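# Zip the suitcase closed along its wheeled end

## Task

Close the suitcase zipper along the side that carries the wheels, and leave the case resting flat with the same face up as at the start. The closure has to stay shut without the robot holding it; afterwards release the case and bring both grippers away from it.

## Robot and tools

Robot: two arms, left_arm and right_arm, each with six revolute joints and a parallel gripper. Four cameras provide 504x504 images: cam_high, cam_low, cam_left_wrist, cam_right_wrist.

Scene frame: the origin sits on the table surface midway between the arms. +x points out across the table, +z points up, and left_arm is mounted on the +y side. The names left and right refer to the arms, not to image sides. Gripper frame: the fingers extend along the gripper's +z axis and close along its y axis. The printed end_effector_position (metres) is the point between the finger pads, roughly 1 cm short of the tips; it may be off, more so at long reach. Orientation is given as end_effector_quat_wxyz.

Command row: one flat list of 14 numbers covering both arms, even when only one moves. First left_arm's 7 values, then right_arm's 7. Within each arm the order is strictly: shoulder, elbow, wrist roll, wrist pitch, waist, wrist yaw, then gripper opening. The six joint values are absolute target angles in radians (same convention as Joint positions). Stated ranges: shoulder 0.000 to 3.142, elbow 0.000 to 3.142, wrist roll -2.094 to 2.094, wrist pitch -1.571 to 1.571, waist -2.618 to 3.054, wrist yaw -1.571 to 1.571. True ends may differ by up to 0.036 rad; a target more than 0.036 beyond an end (and beyond the current angle) is rejected, while one past the real end is clipped and reported as "joint sent to its limit". The opening value is absolute on a -1 (closed) to +1 (fully open) scale. Optionally append 12 stiffness scales in [0,1], left arm's six then right arm's six, in the same joint order; each multiplies that joint's position gain and persists until replaced.

Tools:
- execute_actions(actions): a list of actions, each a table of at most 15 rows; every row lasts one 1/30 s control step, and a short table repeats its last row to fill 15 steps. An empty list just returns the current state and images.
- move(target, speed, blocking): target is one absolute row as above. Every joint travels toward its value along paths that all finish together, so the hand follows a curve. speed (0.01 to 2 rad/s, default 0.5) caps the joint with the longest way to go. Paths last between 0.5 and 10 s; longer ones are cut off at 10 s. Moves do not avoid obstacles or the other arm. Finger values are applied at the start. With blocking=false you get a result after 0.5 s; until a result shows the move ended, use wait or stop before new rows or moves.
- wait(seconds): 0 to 10; arms hold their last commands, a running move continues.
- stop(): brakes a running move; braking needs space, more when fast.
- zoom_image(camera, region): region [x0,y0,x1,y1] in pixels of that camera's last image, top-left origin, at most 504 by 504.
- finished_scene(scene): ends the current scene (give its number); irreversible. Only call it once the zipper is closed, the case lies flat and upright, and the arms are released and clear.

Reading results: the state line lists each gripper's pose. Joint positions and Joint velocities are printed per arm in the joint order above, followed by opening in metres (0.093 fully open, 0 closed, about 1 mm error). grip_measured is the motor position on the -1..+1 scale; pads meet near -0.94 and each millimetre of object width adds about 0.0208; per-gripper bias up to about 0.02. The fingers ride on a spring, so grip_measured keeps heading to your value after contact. To keep a grip, keep sending the same closing number. "Joint targets" shows what the joints are currently driven toward; resend those values to hold still. "joint command not followed" means a clearance check altered some joint targets. The move: line reports the ending (done, off_target, moving, held, fault), limits=held or limits=none, and each arm's joint farthest from its target.

Motion limits: each step the target may lead the measured angle by at most 0.202 (waist), 0.258 (shoulder), 0.238 (elbow), 0.573 (wrist pitch), 0.522 (wrist yaw and roll) rad, and is scaled back if it would put the hand over 70 mm away. Friction can leave a joint up to 0.031 rad short, and smaller commands may not move it. Far targets need several actions.

Avoid: knocking or pushing anything off the table (failure); arms colliding or pressing one another; fast impacts, slams, drops and excessive pushing (faster moves and targets deeper past contact press harder). Grip force tops out around 50 to 62 N per pad, lower on thin parts. Holding loads heats motors: MOTOR HOT appears at 75 °C, an arm is halted at 90 °C, and at 100 °C it goes limp and drops. The robot keeps executing your last command while you think, so aim for short, smooth, efficient motion.

Each tool is called by a JSON object that holds its "op" and its "data", one argument or row to a line.

## Session

{"op": "execute_actions", "data": {
  "actions": []
}}

Scene clock: 0.00 s.
left_arm: end_effector_position=(+0.0202, +0.6076, +0.1042) grip_measured=+1.000 end_effector_quat_wxyz=(-0.042, +0.070, +0.968, +0.238) | right_arm: end_effector_position=(+0.1373, +0.0374, +0.1812) grip_measured=+0.998 end_effector_quat_wxyz=(-0.027, +0.953, -0.237, +0.188)
Joint names: [shoulder, elbow, wrist roll, wrist pitch, waist, wrist yaw]
Joint positions: left_arm=[ 1.382  0.926  1.628 -0.637  1.406 -0.1    0.093] | right_arm=[ 1.611  1.506 -1.324 -1.415  1.356  0.378  0.093]
Joint velocities: left_arm=[-0.012 -0.007 -0.022  0.051  0.002 -0.066  0.   ] | right_arm=[-0.002 -0.002 -0.051 -0.007 -0.002 -0.022 -0.001]
Motor temperatures (°C, as the motors report them): left_arm=[25 24 26 26 24 23] | right_arm=[25 24 25 25 22 22]
Joint targets: left_arm=[1.382 0.926 1.628 -0.637 1.406 -0.100] | right_arm=[1.611 1.506 -1.324 -1.415 1.356 0.378]
Joint stiffness scale: left_arm=[1. 1. 1. 1. 1. 1.] | right_arm=[1. 1. 1. 1. 1. 1.]

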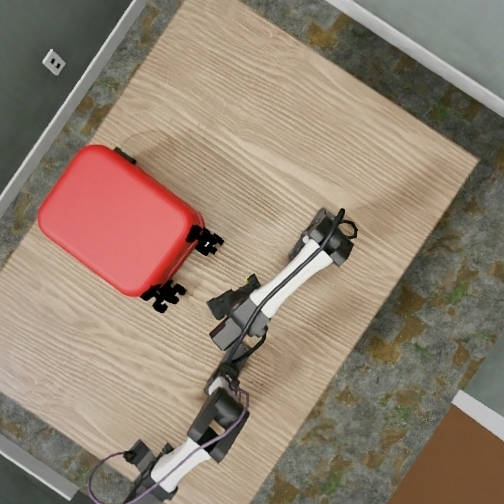

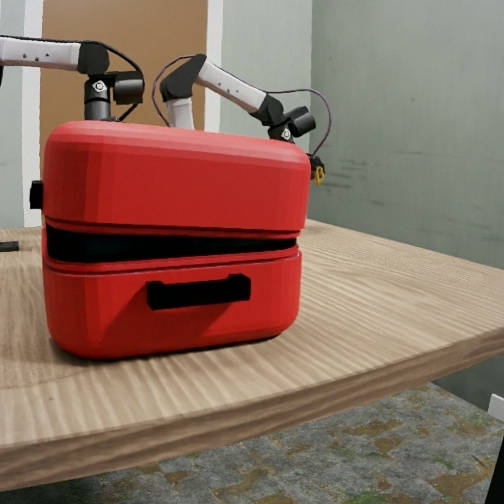

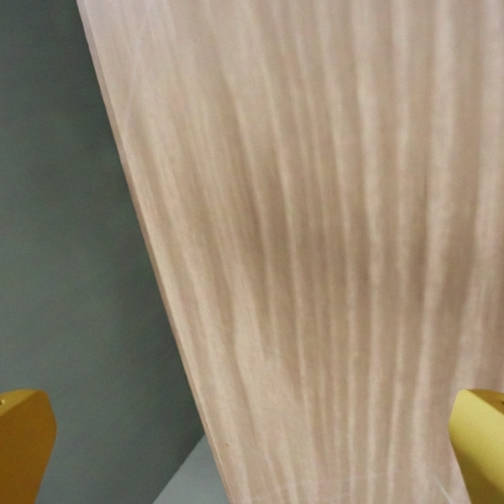

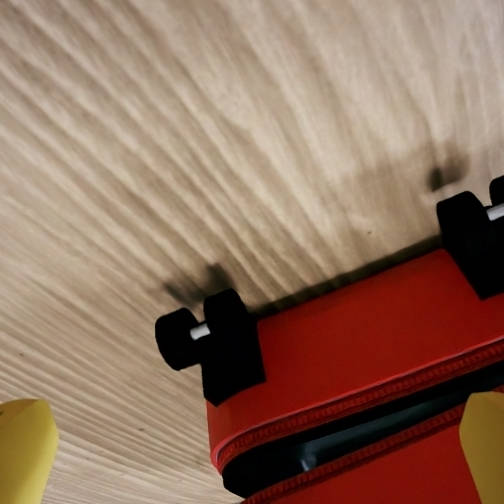

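{"op": "zoom_image", "data": {
  "camera": "cam_right_wrist",
  "region": [180, 254, 504, 504]
}}

{"op": "zoom_image", "data": {
  "camera": "cam_high",
  "region": [20, 120, 280, 380]
}}

Region (180, 254, 504, 504) of cam_right_wrist's 504x504 image, scaled by 1.556, with more detail than that image has; it fills the top 389 rows of this view, and the rest is white.

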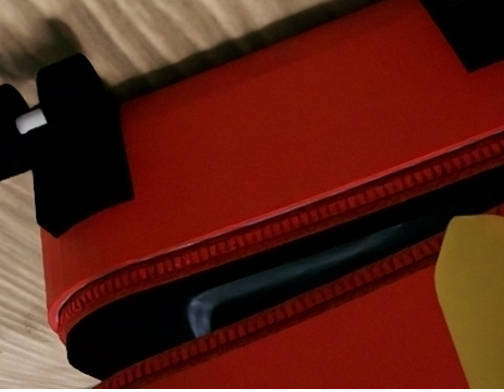

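Region (20, 120, 280, 380) of cam_high's 504x504 image, scaled by 1.938, with more detail than that image has.

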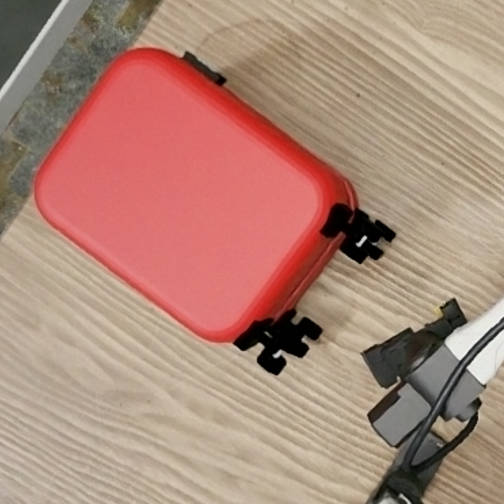

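{"op": "move", "data": {
  "target": [0.6,0.5,0,-0.5,0.0,0,1, 0.5,0.1,0,0.2,0.8,0,1],
  "speed": 1.0
}}

Scene clock: 4.90 s.
left_arm: end_effector_position=(+0.2517, +0.2975, +0.1602) grip_measured=+1.000 end_effector_quat_wxyz=(+0.457, -0.027, +0.889, +0.021) | right_arm: end_effector_position=(+0.2047, -0.0368, +0.1520) grip_measured=+0.999 end_effector_quat_wxyz=(+0.582, -0.301, +0.717, +0.238)
Joint names: [shoulder, elbow, wrist roll, wrist pitch, waist, wrist yaw]
Joint positions: left_arm=[ 0.621  0.516  0.009 -0.516  0.012 -0.01   0.093] | right_arm=[ 0.516  0.113 -0.006  0.192  0.811  0.009  0.093]
Joint velocities: left_arm=[ 0.012  0.007 -0.037 -0.007  0.007  0.022  0.   ] | right_arm=[-0.007 -0.002  0.051  0.051 -0.017  0.037 -0.002]
Motor temperatures (°C, as the motors report them): left_arm=[26 25 26 27 24 23] | right_arm=[26 24 25 26 22 22]
Joint targets: left_arm=[0.600 0.500 -0.000 -0.500 -0.000 -0.000] | right_arm=[0.500 0.100 0.000 0.200 0.800 0.000]
Joint stiffness scale: left_arm=[1. 1. 1. 1. 1. 1.] | right_arm=[1. 1. 1. 1. 1. 1.]
move: off_target (left_arm); limits=none; left_arm: farthest joint: the shoulder, 0.021 radians from its target (0.782 radians at the start); right_arm: farthest joint: the shoulder, 0.016 radians from its target (1.111 radians at the start)

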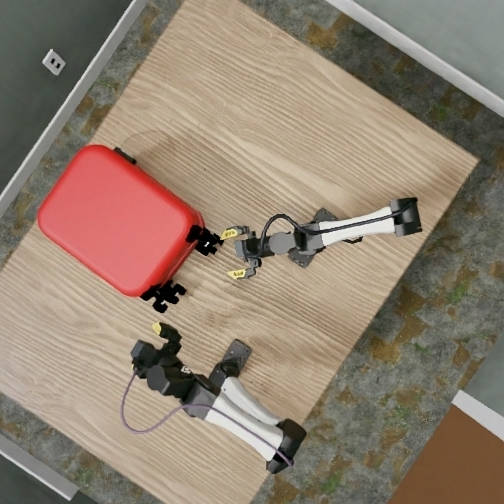

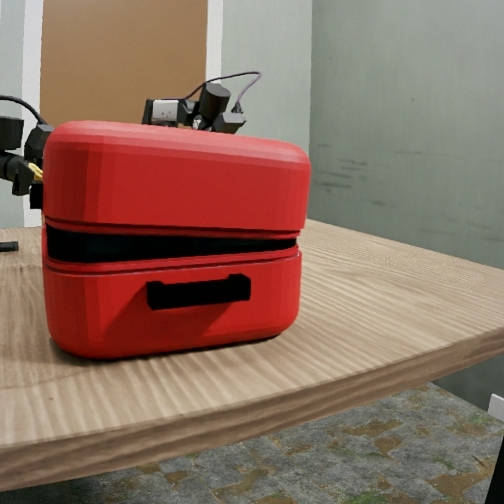

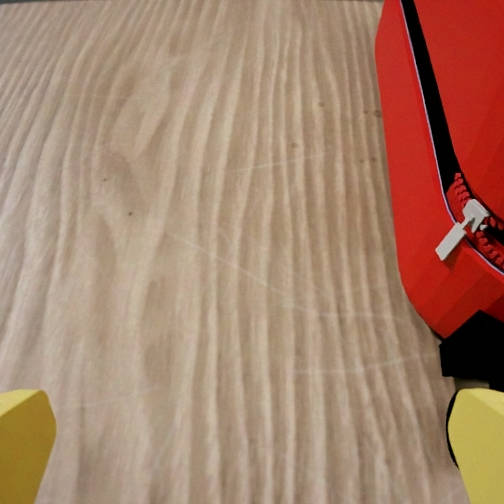

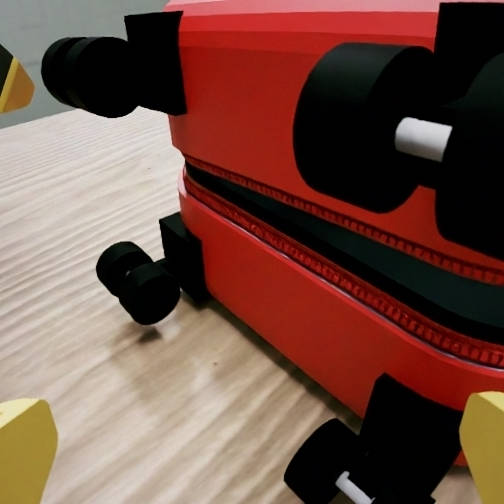

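{"op": "zoom_image", "data": {
  "camera": "cam_left_wrist",
  "region": [384, 150, 504, 300]
}}

Region (384, 150, 504, 300) of cam_left_wrist's 504x504 image, scaled by 3.360, with more detail than that image has; it fills the left 403 columns of this view, and the rest is white.

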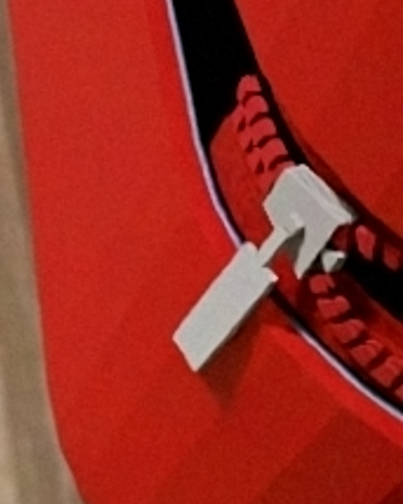

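{"op": "move", "data": {
  "target": [1.80,0.36,0,1.44,0.522,1.447,1, 0.4,0.8,0,-0.6,0.9,0,-1],
  "speed": 1.0
}}

Scene clock: 12.13 s.
left_arm: end_effector_position=(+0.3182, +0.2832, +0.1413) grip_measured=+1.000 end_effector_quat_wxyz=(+0.645, +0.306, +0.637, -0.292) | right_arm: end_effector_position=(+0.1534, -0.0643, +0.3118) grip_measured=-0.994 end_effector_quat_wxyz=(+0.569, -0.329, +0.707, +0.260)
Joint names: [shoulder, elbow, wrist roll, wrist pitch, waist, wrist yaw]
Joint positions: left_arm=[1.781 0.374 0.007 1.423 0.511 1.436 0.093] | right_arm=[ 0.413  0.785 -0.005 -0.591  0.889  0.009  0.   ]
Joint velocities: left_arm=[-0.007  0.002 -0.051 -0.022  0.002 -0.022  0.   ] | right_arm=[-0.007 -0.012  0.066 -0.081  0.002 -0.007  0.   ]
Motor temperatures (°C, as the motors report them): left_arm=[26 26 26 29 24 23] | right_arm=[26 26 25 29 22 22]
Joint targets: left_arm=[1.800 0.360 0.000 1.440 0.522 1.447] | right_arm=[0.400 0.800 -0.000 -0.600 0.900 -0.000]
Joint stiffness scale: left_arm=[1. 1. 1. 1. 1. 1.] | right_arm=[1. 1. 1. 1. 1. 1.]
move: done; limits=none; left_arm: farthest joint: the shoulder, 0.019 radians from its target (1.179 radians at the start); right_arm: farthest joint: the elbow, 0.015 radians from its target (0.687 radians at the start)

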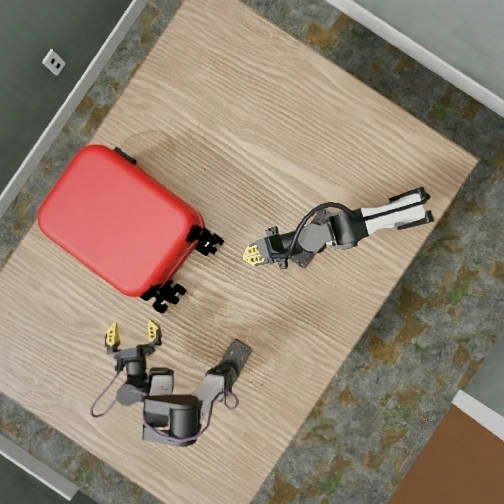

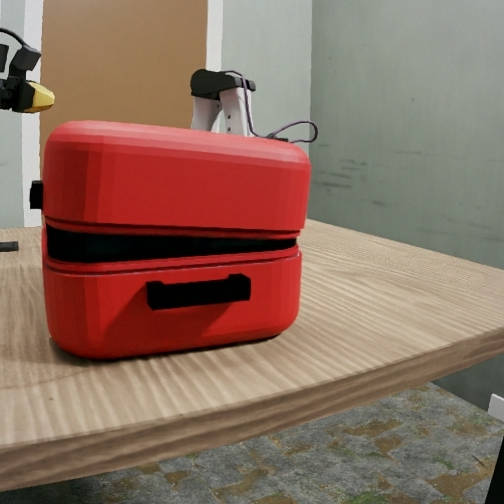

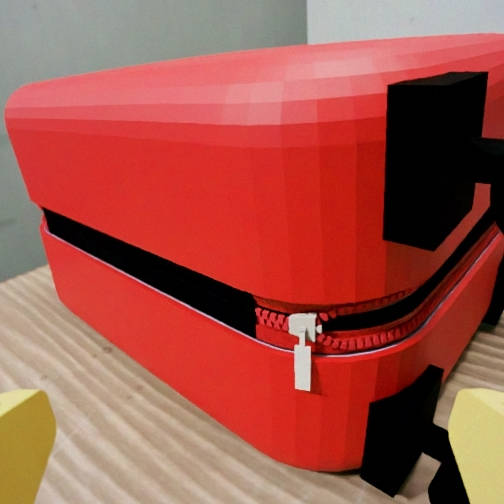

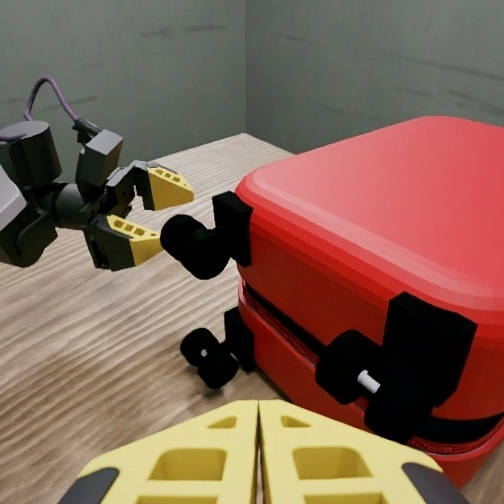

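{"op": "move", "data": {
  "target": [1.846,0.462,0.298,1.084,0.378,1.45,-0.3, 1.786,2.083,0,-1.197,0.516,0,-1],
  "speed": 1.0
}}

Scene clock: 16.60 s.
left_arm: end_effector_position=(+0.3283, +0.2505, +0.1138) grip_measured=-0.298 end_effector_quat_wxyz=(+0.611, +0.350, +0.629, -0.329) | right_arm: end_effector_position=(+0.3993, -0.0178, +0.3058) grip_measured=-0.994 end_effector_quat_wxyz=(+0.316, -0.239, +0.915, +0.078)
Joint names: [shoulder, elbow, wrist roll, wrist pitch, waist, wrist yaw]
Joint positions: left_arm=[1.824 0.446 0.289 1.101 0.39  1.44  0.031] | right_arm=[ 1.786  2.066 -0.005 -1.187  0.524  0.008  0.   ]
Joint velocities: left_arm=[-0.007 -0.012  0.022  0.007 -0.007  0.051 -0.   ] | right_arm=[-0.007 -0.002  0.066  0.022 -0.002 -0.037  0.   ]
Motor temperatures (°C, as the motors report them): left_arm=[26 26 26 29 24 23] | right_arm=[26 27 25 30 22 22]
Joint targets: left_arm=[1.846 0.462 0.298 1.084 0.378 1.450] | right_arm=[1.786 2.083 0.000 -1.197 0.516 0.000]
Joint stiffness scale: left_arm=[1. 1. 1. 1. 1. 1.] | right_arm=[1. 1. 1. 1. 1. 1.]
move: off_target (left_arm); limits=none; left_arm: farthest joint: the shoulder, 0.022 radians from its target (0.065 radians at the start); right_arm: farthest joint: the elbow, 0.017 radians from its target (1.298 radians at the start)

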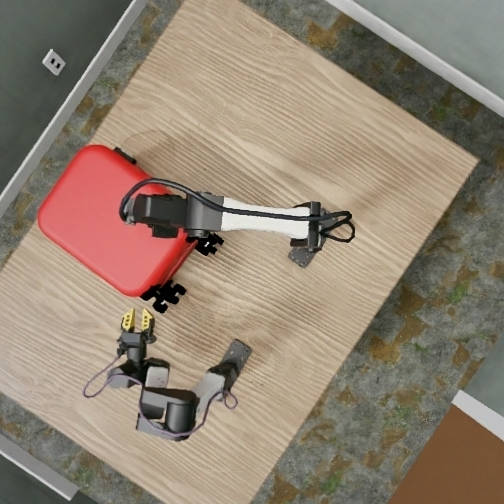

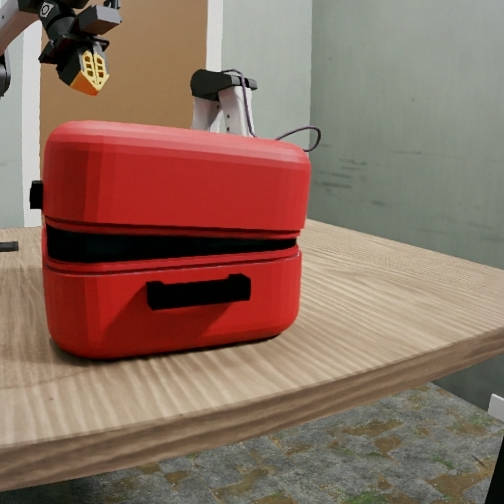

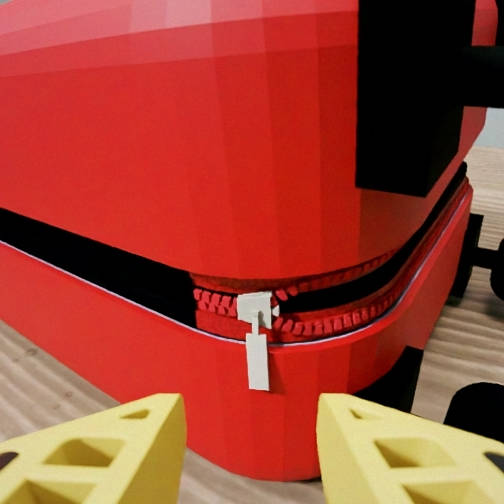

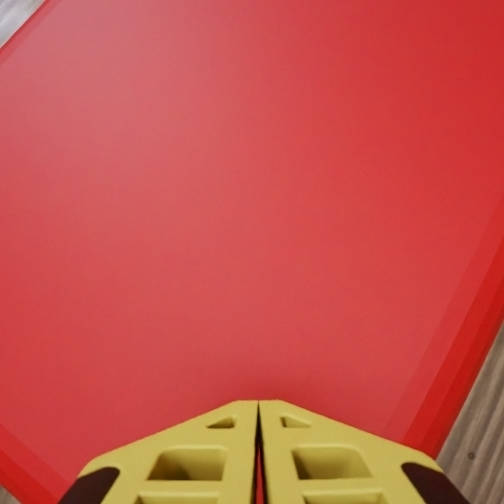

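{"op": "move", "data": {
  "target": [1.785,0.482,0.29,1.022,0.258,1.30,-0.3, 1.681,1.698,0,-0.917,0.516,0,-1],
  "speed": 0.3
}}

Scene clock: 19.27 s.
left_arm: end_effector_position=(+0.3437, +0.2228, +0.1107) grip_measured=-0.298 end_effector_quat_wxyz=(+0.596, +0.351, +0.644, -0.327) | right_arm: end_effector_position=(+0.4008, -0.0169, +0.2498) grip_measured=-0.994 end_effector_quat_wxyz=(+0.317, -0.239, +0.914, +0.078)
Joint names: [shoulder, elbow, wrist roll, wrist pitch, waist, wrist yaw]
Joint positions: left_arm=[1.807 0.467 0.289 1.039 0.269 1.311 0.031] | right_arm=[ 1.696  1.716 -0.005 -0.925  0.524  0.007  0.   ]
Joint velocities: left_arm=[-0.022 -0.012 -0.007 -0.037  0.017  0.007 -0.001] | right_arm=[ 0.012 -0.002  0.066 -0.081 -0.007 -0.022  0.   ]
Motor temperatures (°C, as the motors report them): left_arm=[26 26 26 29 24 23] | right_arm=[27 27 25 30 22 22]
Joint targets: left_arm=[1.785 0.482 0.290 1.022 0.258 1.300] | right_arm=[1.681 1.698 0.000 -0.917 0.516 0.000]
Joint stiffness scale: left_arm=[1. 1. 1. 1. 1. 1.] | right_arm=[1. 1. 1. 1. 1. 1.]
move: off_target (left_arm); limits=none; left_arm: farthest joint: the shoulder, 0.022 radians from its target (0.039 radians at the start); right_arm: farthest joint: the elbow, 0.018 radians from its target (0.368 radians at the start)

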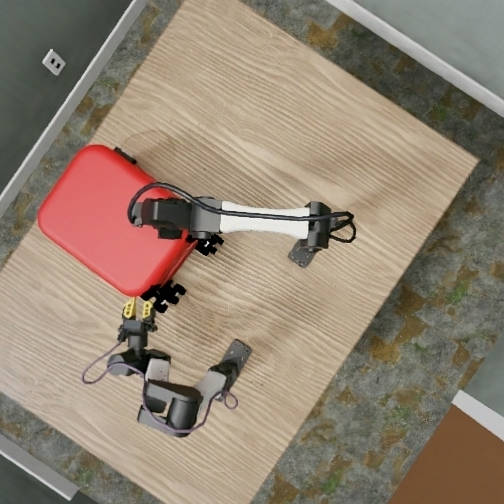

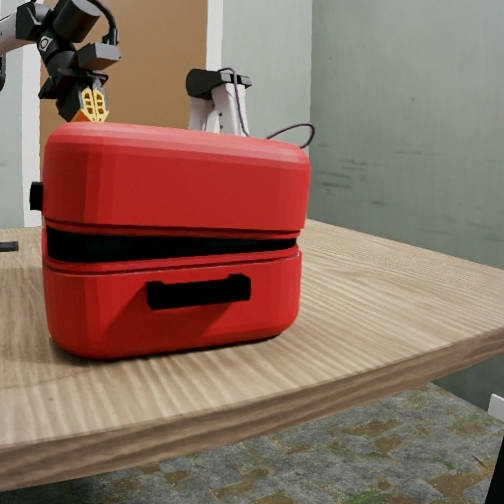

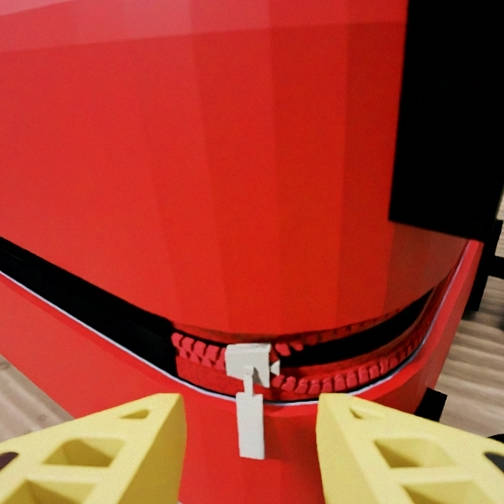

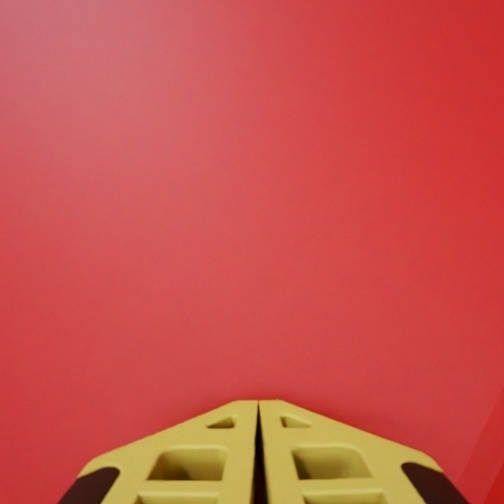

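{"op": "zoom_image", "data": {
  "camera": "cam_high",
  "region": [100, 265, 190, 355]
}}

{"op": "zoom_image", "data": {
  "camera": "cam_left_wrist",
  "region": [160, 320, 344, 504]
}}

Region (100, 265, 190, 355) of cam_high's 504x504 image, scaled by 5.600, with more detail than that image has.

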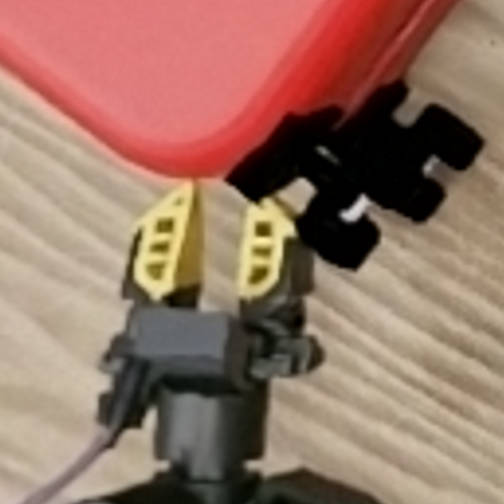

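Region (160, 320, 344, 504) of cam_left_wrist's 504x504 image, scaled by 2.739, with more detail than that image has.

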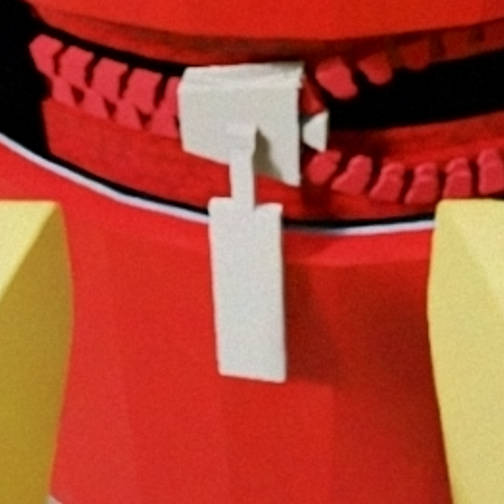

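{"op": "execute_actions", "data": {
  "actions": [
    [[1.785,0.482,0.29,1.022,0.258,1.30,-0.85, 1.681,1.698,0,-0.917,0.516,0,-1]],
    [[1.785,0.482,0.29,1.022,0.258,1.30,-0.85, 1.681,1.698,0,-0.917,0.516,0,-1]]
  ]
}}

Scene clock: 25.40 s.
left_arm: end_effector_position=(+0.3438, +0.2228, +0.1106) grip_measured=-0.848 end_effector_quat_wxyz=(+0.596, +0.351, +0.644, -0.327) | right_arm: end_effector_position=(+0.4009, -0.0169, +0.2499) grip_measured=-0.994 end_effector_quat_wxyz=(+0.318, -0.239, +0.914, +0.078)
Joint names: [shoulder, elbow, wrist roll, wrist pitch, waist, wrist yaw]
Joint positions: left_arm=[1.807 0.467 0.289 1.039 0.269 1.311 0.004] | right_arm=[ 1.696  1.716 -0.005 -0.924  0.524  0.007  0.   ]
Joint velocities: left_arm=[-0.027 -0.017  0.022 -0.051 -0.012  0.037  0.   ] | right_arm=[-0.012 -0.007  0.022  0.051 -0.012  0.051  0.   ]
Motor temperatures (°C, as the motors report them): left_arm=[28 26 26 29 24 23] | right_arm=[29 28 25 31 22 22]
Joint targets: left_arm=[1.785 0.482 0.290 1.022 0.258 1.300] | right_arm=[1.681 1.698 0.000 -0.917 0.516 -0.000]
Joint stiffness scale: left_arm=[1. 1. 1. 1. 1. 1.] | right_arm=[1. 1. 1. 1. 1. 1.]

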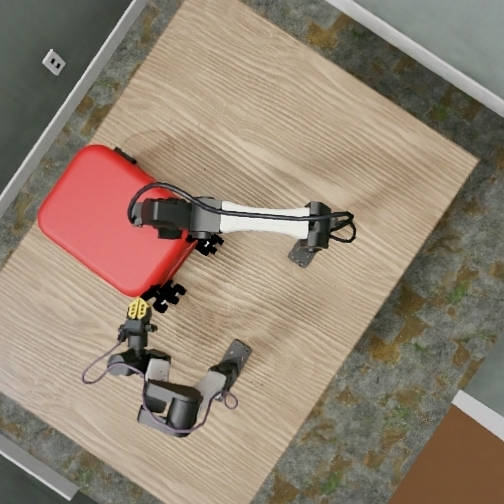

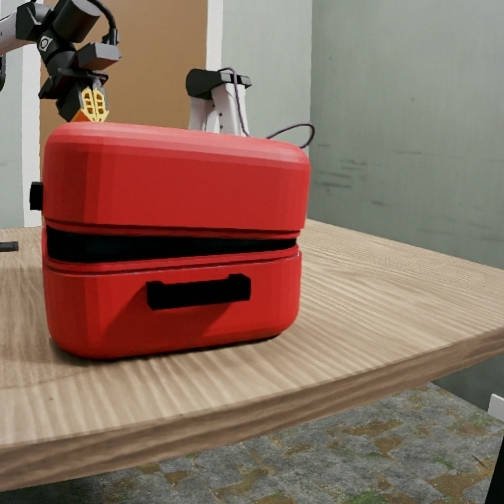

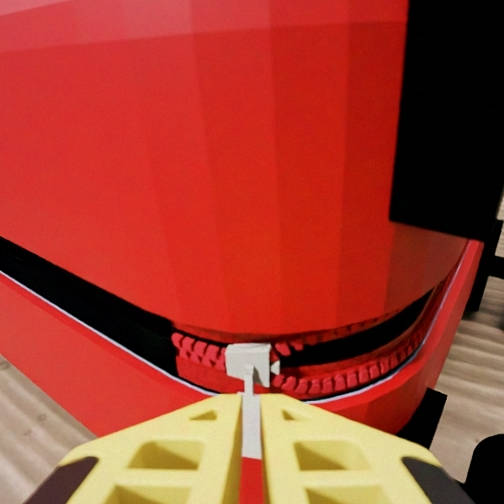

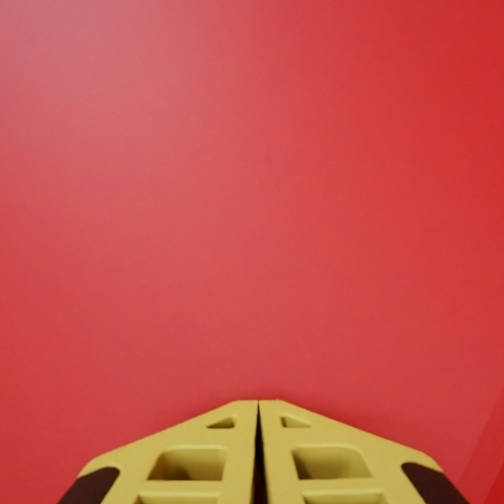

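{"op": "execute_actions", "data": {
  "actions": [
    [[1.83,0.482,0.29,1.05,0.258,1.30,-0.5, 1.681,1.68,0,-0.90,0.516,0,-1]]
  ]
}}

{"op": "move", "data": {
  "target": [1.87,0.504,0.285,1.078,0.188,1.23,-0.5, 1.667,1.61,0,-0.85,0.516,0,-1],
  "speed": 0.08
}}

Scene clock: 26.33 s.
left_arm: end_effector_position=(+0.3438, +0.2228, +0.1106) grip_measured=-0.502 end_effector_quat_wxyz=(+0.596, +0.351, +0.644, -0.327) | right_arm: end_effector_position=(+0.4018, -0.0163, +0.2481) grip_measured=-0.994 end_effector_quat_wxyz=(+0.321, -0.238, +0.913, +0.079)
Joint names: [shoulder, elbow, wrist roll, wrist pitch, waist, wrist yaw]
Joint positions: left_arm=[1.807 0.467 0.289 1.039 0.269 1.311 0.021] | right_arm=[ 1.693  1.701 -0.005 -0.907  0.524  0.007  0.   ]
Joint velocities: left_arm=[ 0.007  0.007 -0.066 -0.051  0.002  0.051 -0.   ] | right_arm=[-0.002 -0.007  0.095  0.007 -0.007  0.022  0.   ]
Motor temperatures (°C, as the motors report them): left_arm=[28 27 26 29 24 23] | right_arm=[29 28 25 31 22 22]
Joint targets: left_arm=[1.830 0.482 0.290 1.050 0.258 1.300] | right_arm=[1.681 1.680 -0.000 -0.900 0.516 -0.000]
Joint stiffness scale: left_arm=[1. 1. 1. 1. 1. 1.] | right_arm=[1. 1. 1. 1. 1. 1.]

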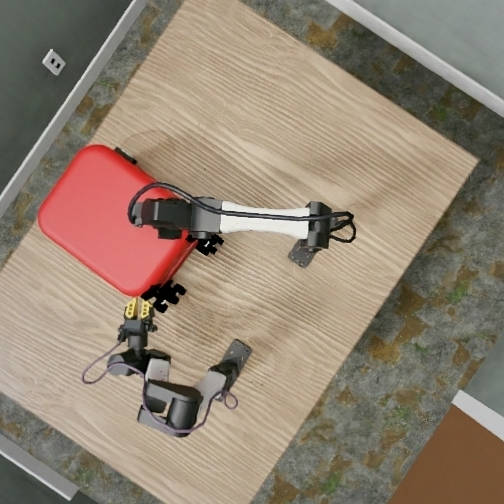

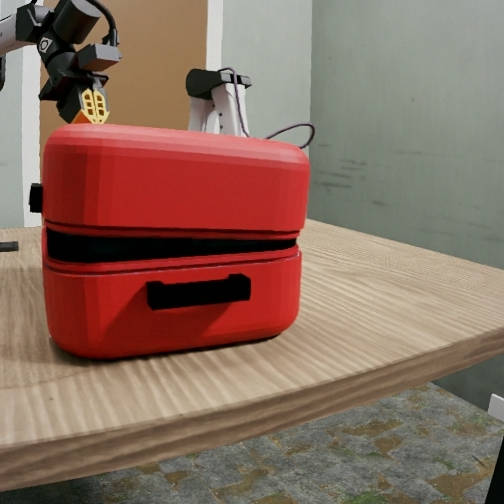

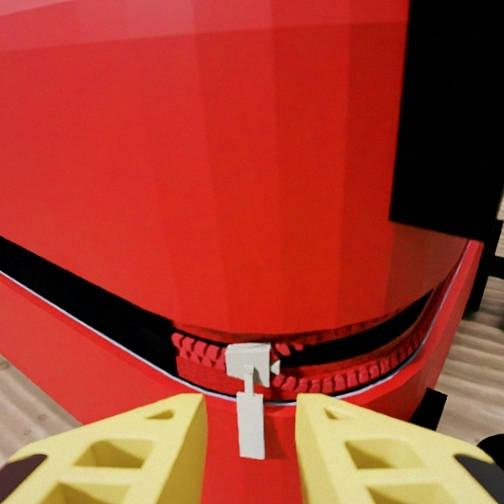

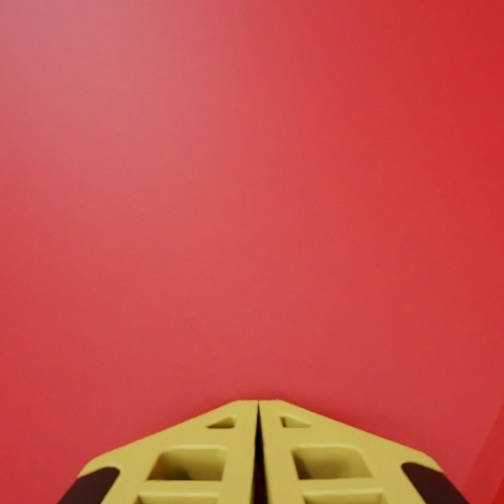

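Scene clock: 27.87 s.
left_arm: end_effector_position=(+0.3541, +0.2062, +0.1025) grip_measured=-0.502 end_effector_quat_wxyz=(+0.590, +0.358, +0.648, -0.323) | right_arm: end_effector_position=(+0.4031, -0.0162, +0.2441) grip_measured=-0.994 end_effector_quat_wxyz=(+0.334, -0.237, +0.909, +0.081)
Joint names: [shoulder, elbow, wrist roll, wrist pitch, waist, wrist yaw]
Joint positions: left_arm=[1.848 0.488 0.289 1.061 0.199 1.243 0.021] | right_arm=[ 1.668  1.64  -0.005 -0.84   0.524  0.01   0.   ]
Joint velocities: left_arm=[ 0.012 -0.002  0.037 -0.007 -0.002 -0.022 -0.002] | right_arm=[ 0.017 -0.002  0.022 -0.051 -0.002 -0.066  0.   ]
Motor temperatures (°C, as the motors report them): left_arm=[28 27 26 29 24 23] | right_arm=[30 28 25 31 22 22]
Joint targets: left_arm=[1.870 0.504 0.285 1.078 0.188 1.230] | right_arm=[1.667 1.610 -0.000 -0.850 0.516 0.000]
Joint stiffness scale: left_arm=[1. 1. 1. 1. 1. 1.] | right_arm=[1. 1. 1. 1. 1. 1.]
move: off_target (left_arm, right_arm); limits=none; left_arm: farthest joint: the shoulder, 0.022 radians from its target (0.063 radians at the start); right_arm: farthest joint: the elbow, 0.030 radians from its target (0.091 radians at the start)

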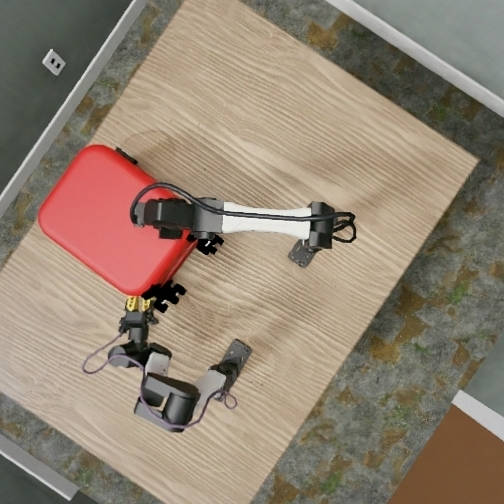

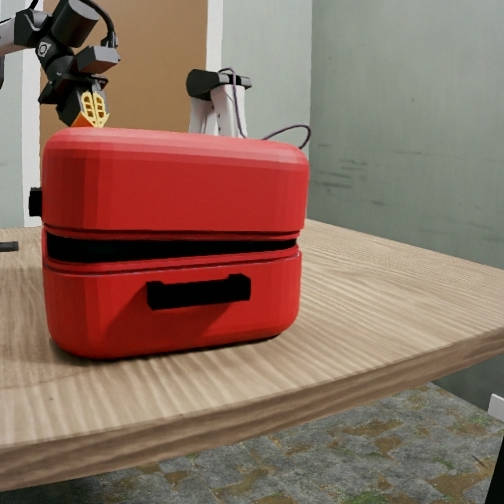

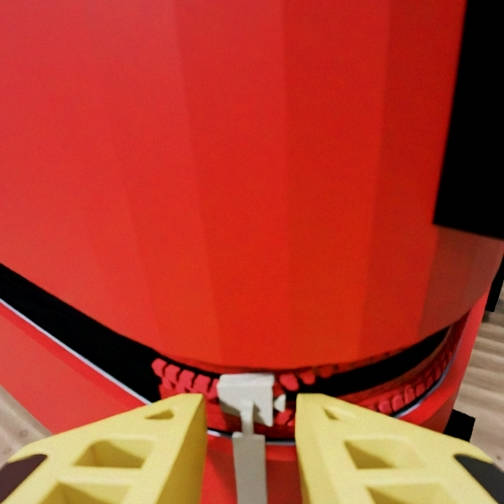

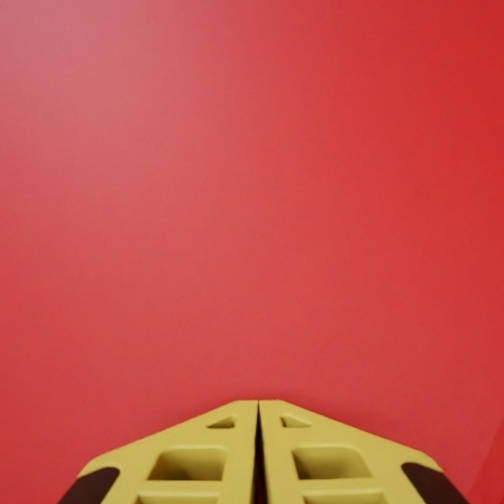

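{"op": "execute_actions", "data": {
  "actions": [
    [[1.86,0.495,0.285,1.07,0.195,1.238,-0.85, 1.67,1.59,0,-0.85,0.516,0,-1]],
    [[1.86,0.495,0.285,1.07,0.195,1.238,-0.85, 1.67,1.57,0,-0.85,0.516,0,-1]]
  ]
}}

{"op": "zoom_image", "data": {
  "camera": "cam_left_wrist",
  "region": [160, 320, 344, 504]
}}

Scene clock: 29.10 s.
left_arm: end_effector_position=(+0.3532, +0.2055, +0.1028) grip_measured=-0.840 end_effector_quat_wxyz=(+0.590, +0.360, +0.646, -0.325) | right_arm: end_effector_position=(+0.4032, -0.0190, +0.2375) grip_measured=-0.994 end_effector_quat_wxyz=(+0.333, -0.234, +0.910, +0.077)
Joint names: [shoulder, elbow, wrist roll, wrist pitch, waist, wrist yaw]
Joint positions: left_arm=[1.848 0.488 0.289 1.061 0.199 1.25  0.005] | right_arm=[ 1.662  1.608 -0.005 -0.82   0.52   0.016  0.   ]
Joint velocities: left_arm=[ 0.007 -0.017 -0.007 -0.007 -0.012  0.007 -0.   ] | right_arm=[-0.012  0.032 -0.037 -0.037 -0.002  0.051  0.   ]
Motor temperatures (°C, as the motors report them): left_arm=[28 27 26 29 24 23] | right_arm=[30 28 25 31 22 22]
Joint targets: left_arm=[1.860 0.495 0.285 1.070 0.195 1.238] | right_arm=[1.670 1.570 0.000 -0.850 0.516 0.000]
Joint stiffness scale: left_arm=[1. 1. 1. 1. 1. 1.] | right_arm=[1. 1. 1. 1. 1. 1.]

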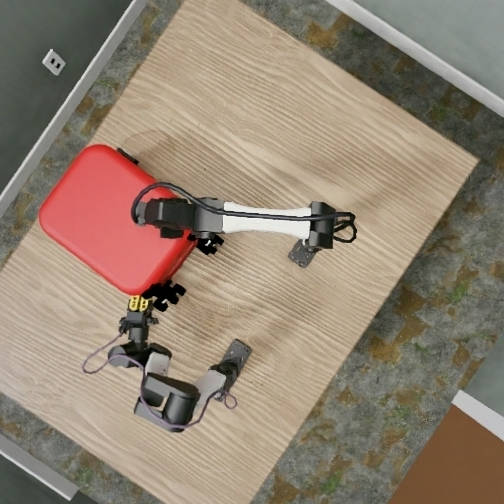

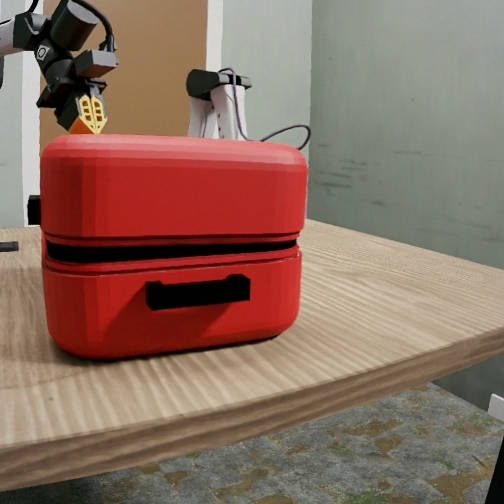

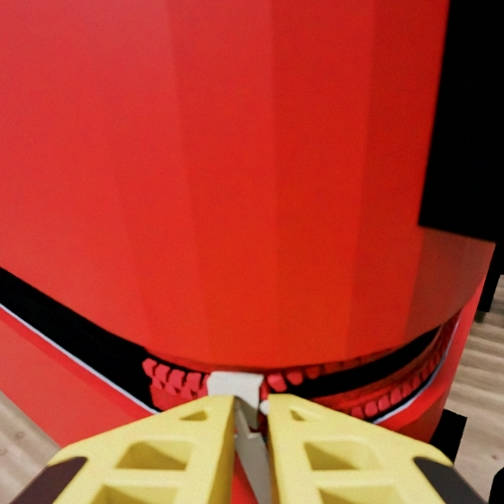

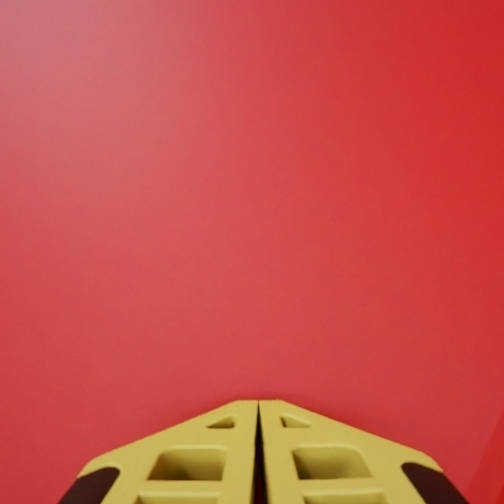

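Region (160, 320, 344, 504) of cam_left_wrist's 504x504 image, scaled by 2.739, with more detail than that image has.

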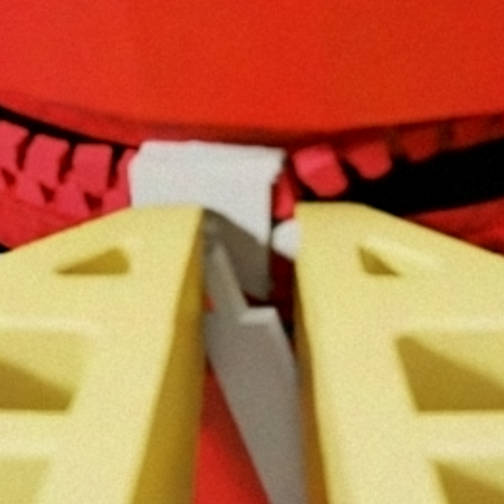

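{"op": "execute_actions", "data": {
  "actions": [
    [[1.86,0.495,0.285,1.07,0.195,1.238,-1, 1.67,1.57,0,-0.85,0.516,0,-1]]
  ]
}}

{"op": "zoom_image", "data": {
  "camera": "cam_left_wrist",
  "region": [160, 320, 344, 504]
}}

Scene clock: 29.80 s.
left_arm: end_effector_position=(+0.3531, +0.2058, +0.1029) grip_measured=-0.966 end_effector_quat_wxyz=(+0.590, +0.360, +0.646, -0.325) | right_arm: end_effector_position=(+0.4034, -0.0191, +0.2376) grip_measured=-0.994 end_effector_quat_wxyz=(+0.333, -0.234, +0.910, +0.077)
Joint names: [shoulder, elbow, wrist roll, wrist pitch, waist, wrist yaw]
Joint positions: left_arm=[1.848 0.488 0.289 1.061 0.2   1.251 0.   ] | right_arm=[ 1.662  1.608 -0.005 -0.819  0.52   0.017  0.   ]
Joint velocities: left_arm=[-0.027 -0.002  0.007  0.051  0.007  0.007  0.   ] | right_arm=[ 0.032  0.007  0.007  0.095  0.002 -0.007  0.   ]
Motor temperatures (°C, as the motors report them): left_arm=[28 27 26 29 24 23] | right_arm=[30 28 25 31 22 22]
Joint targets: left_arm=[1.860 0.495 0.285 1.070 0.195 1.238] | right_arm=[1.670 1.570 -0.000 -0.850 0.516 0.000]
Joint stiffness scale: left_arm=[1. 1. 1. 1. 1. 1.] | right_arm=[1. 1. 1. 1. 1. 1.]

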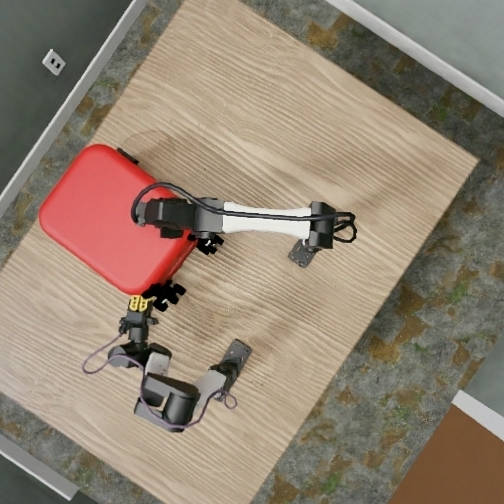

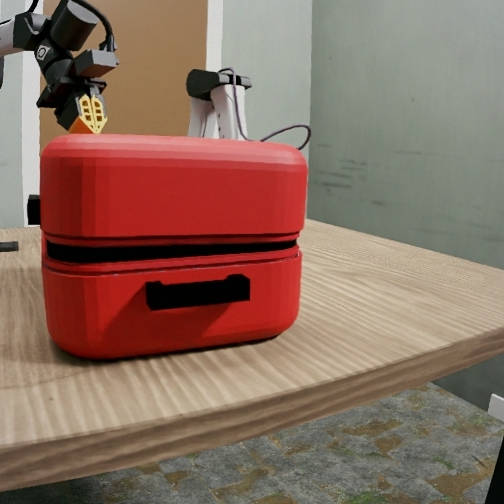

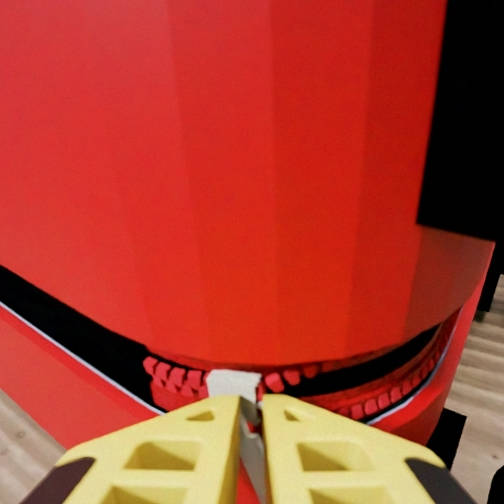

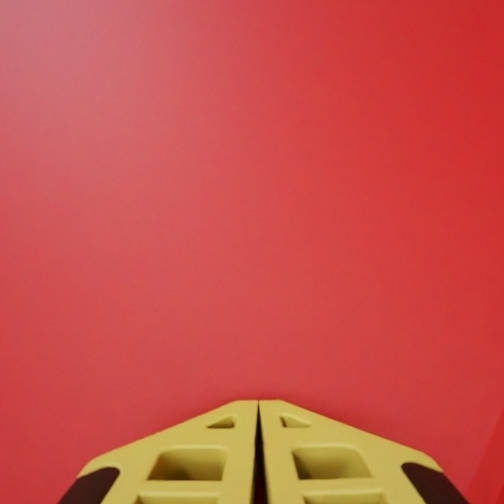

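Region (160, 320, 344, 504) of cam_left_wrist's 504x504 image, scaled by 2.739, with more detail than that image has.

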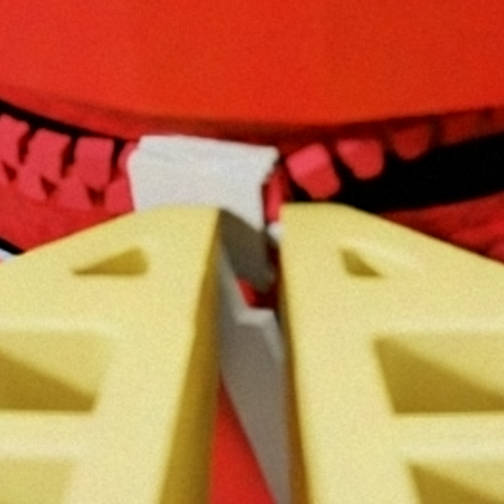

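{"op": "move", "data": {
  "target": [1.725,0.32,0.215,1.175,0.145,1.09,-1, 1.67,1.57,0,-0.85,0.516,0,-1],
  "speed": 0.12
}}

Scene clock: 32.77 s.
left_arm: end_effector_position=(+0.3414, +0.2037, +0.1024) grip_measured=-0.967 end_effector_quat_wxyz=(+0.603, +0.313, +0.680, -0.274) | right_arm: end_effector_position=(+0.4032, -0.0186, +0.2391) grip_measured=-0.994 end_effector_quat_wxyz=(+0.335, -0.234, +0.909, +0.079)
Joint names: [shoulder, elbow, wrist roll, wrist pitch, waist, wrist yaw]
Joint positions: left_arm=[1.75  0.342 0.225 1.157 0.161 1.059 0.   ] | right_arm=[ 1.659  1.608 -0.005 -0.817  0.52   0.014  0.   ]
Joint velocities: left_arm=[-0.002 -0.017 -0.051 -0.007 -0.012  0.037  0.   ] | right_arm=[-0.017 -0.022 -0.007 -0.007 -0.007 -0.022  0.   ]
Motor temperatures (°C, as the motors report them): left_arm=[29 27 26 30 24 23] | right_arm=[30 28 25 31 22 22]
Joint targets: left_arm=[1.725 0.320 0.215 1.175 0.145 1.090] | right_arm=[1.670 1.570 -0.000 -0.850 0.516 -0.000]
Joint stiffness scale: left_arm=[1. 1. 1. 1. 1. 1.] | right_arm=[1. 1. 1. 1. 1. 1.]
move: off_target (left_arm, right_arm); limits=none; left_arm: farthest joint: the wrist yaw, 0.031 radians from its target (0.161 radians at the start); right_arm: farthest joint: the elbow, 0.038 radians from its target (0.038 radians at the start)

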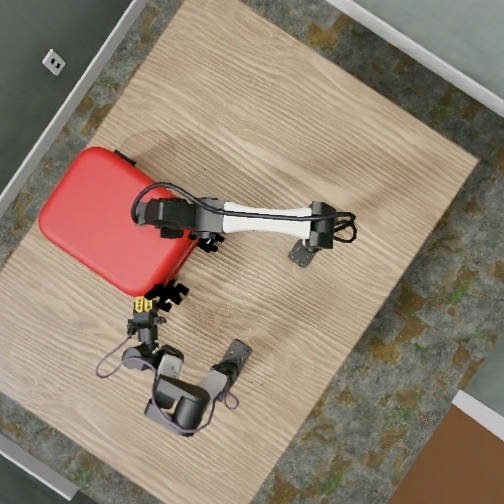

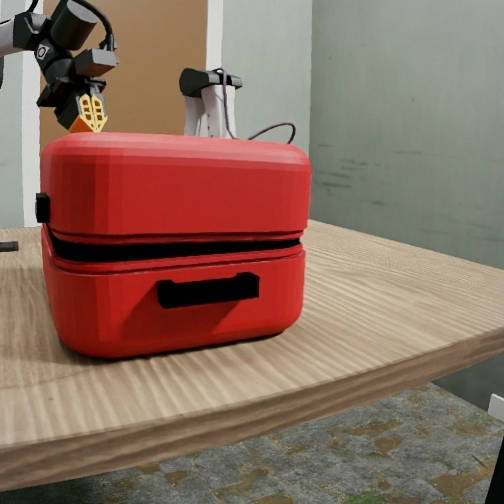

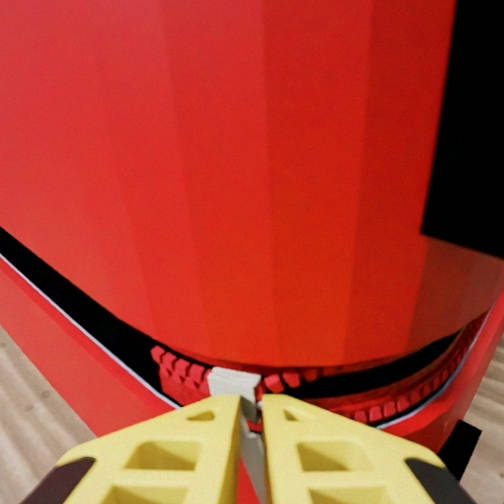

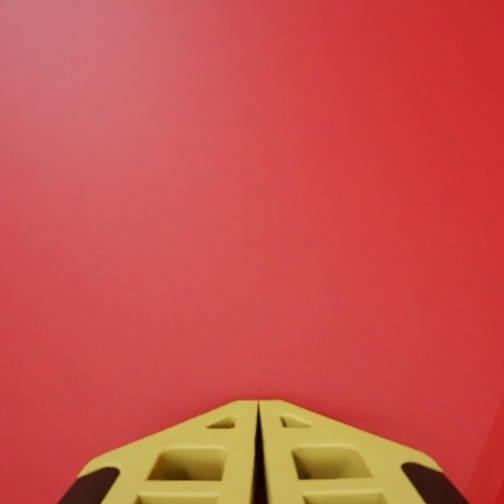

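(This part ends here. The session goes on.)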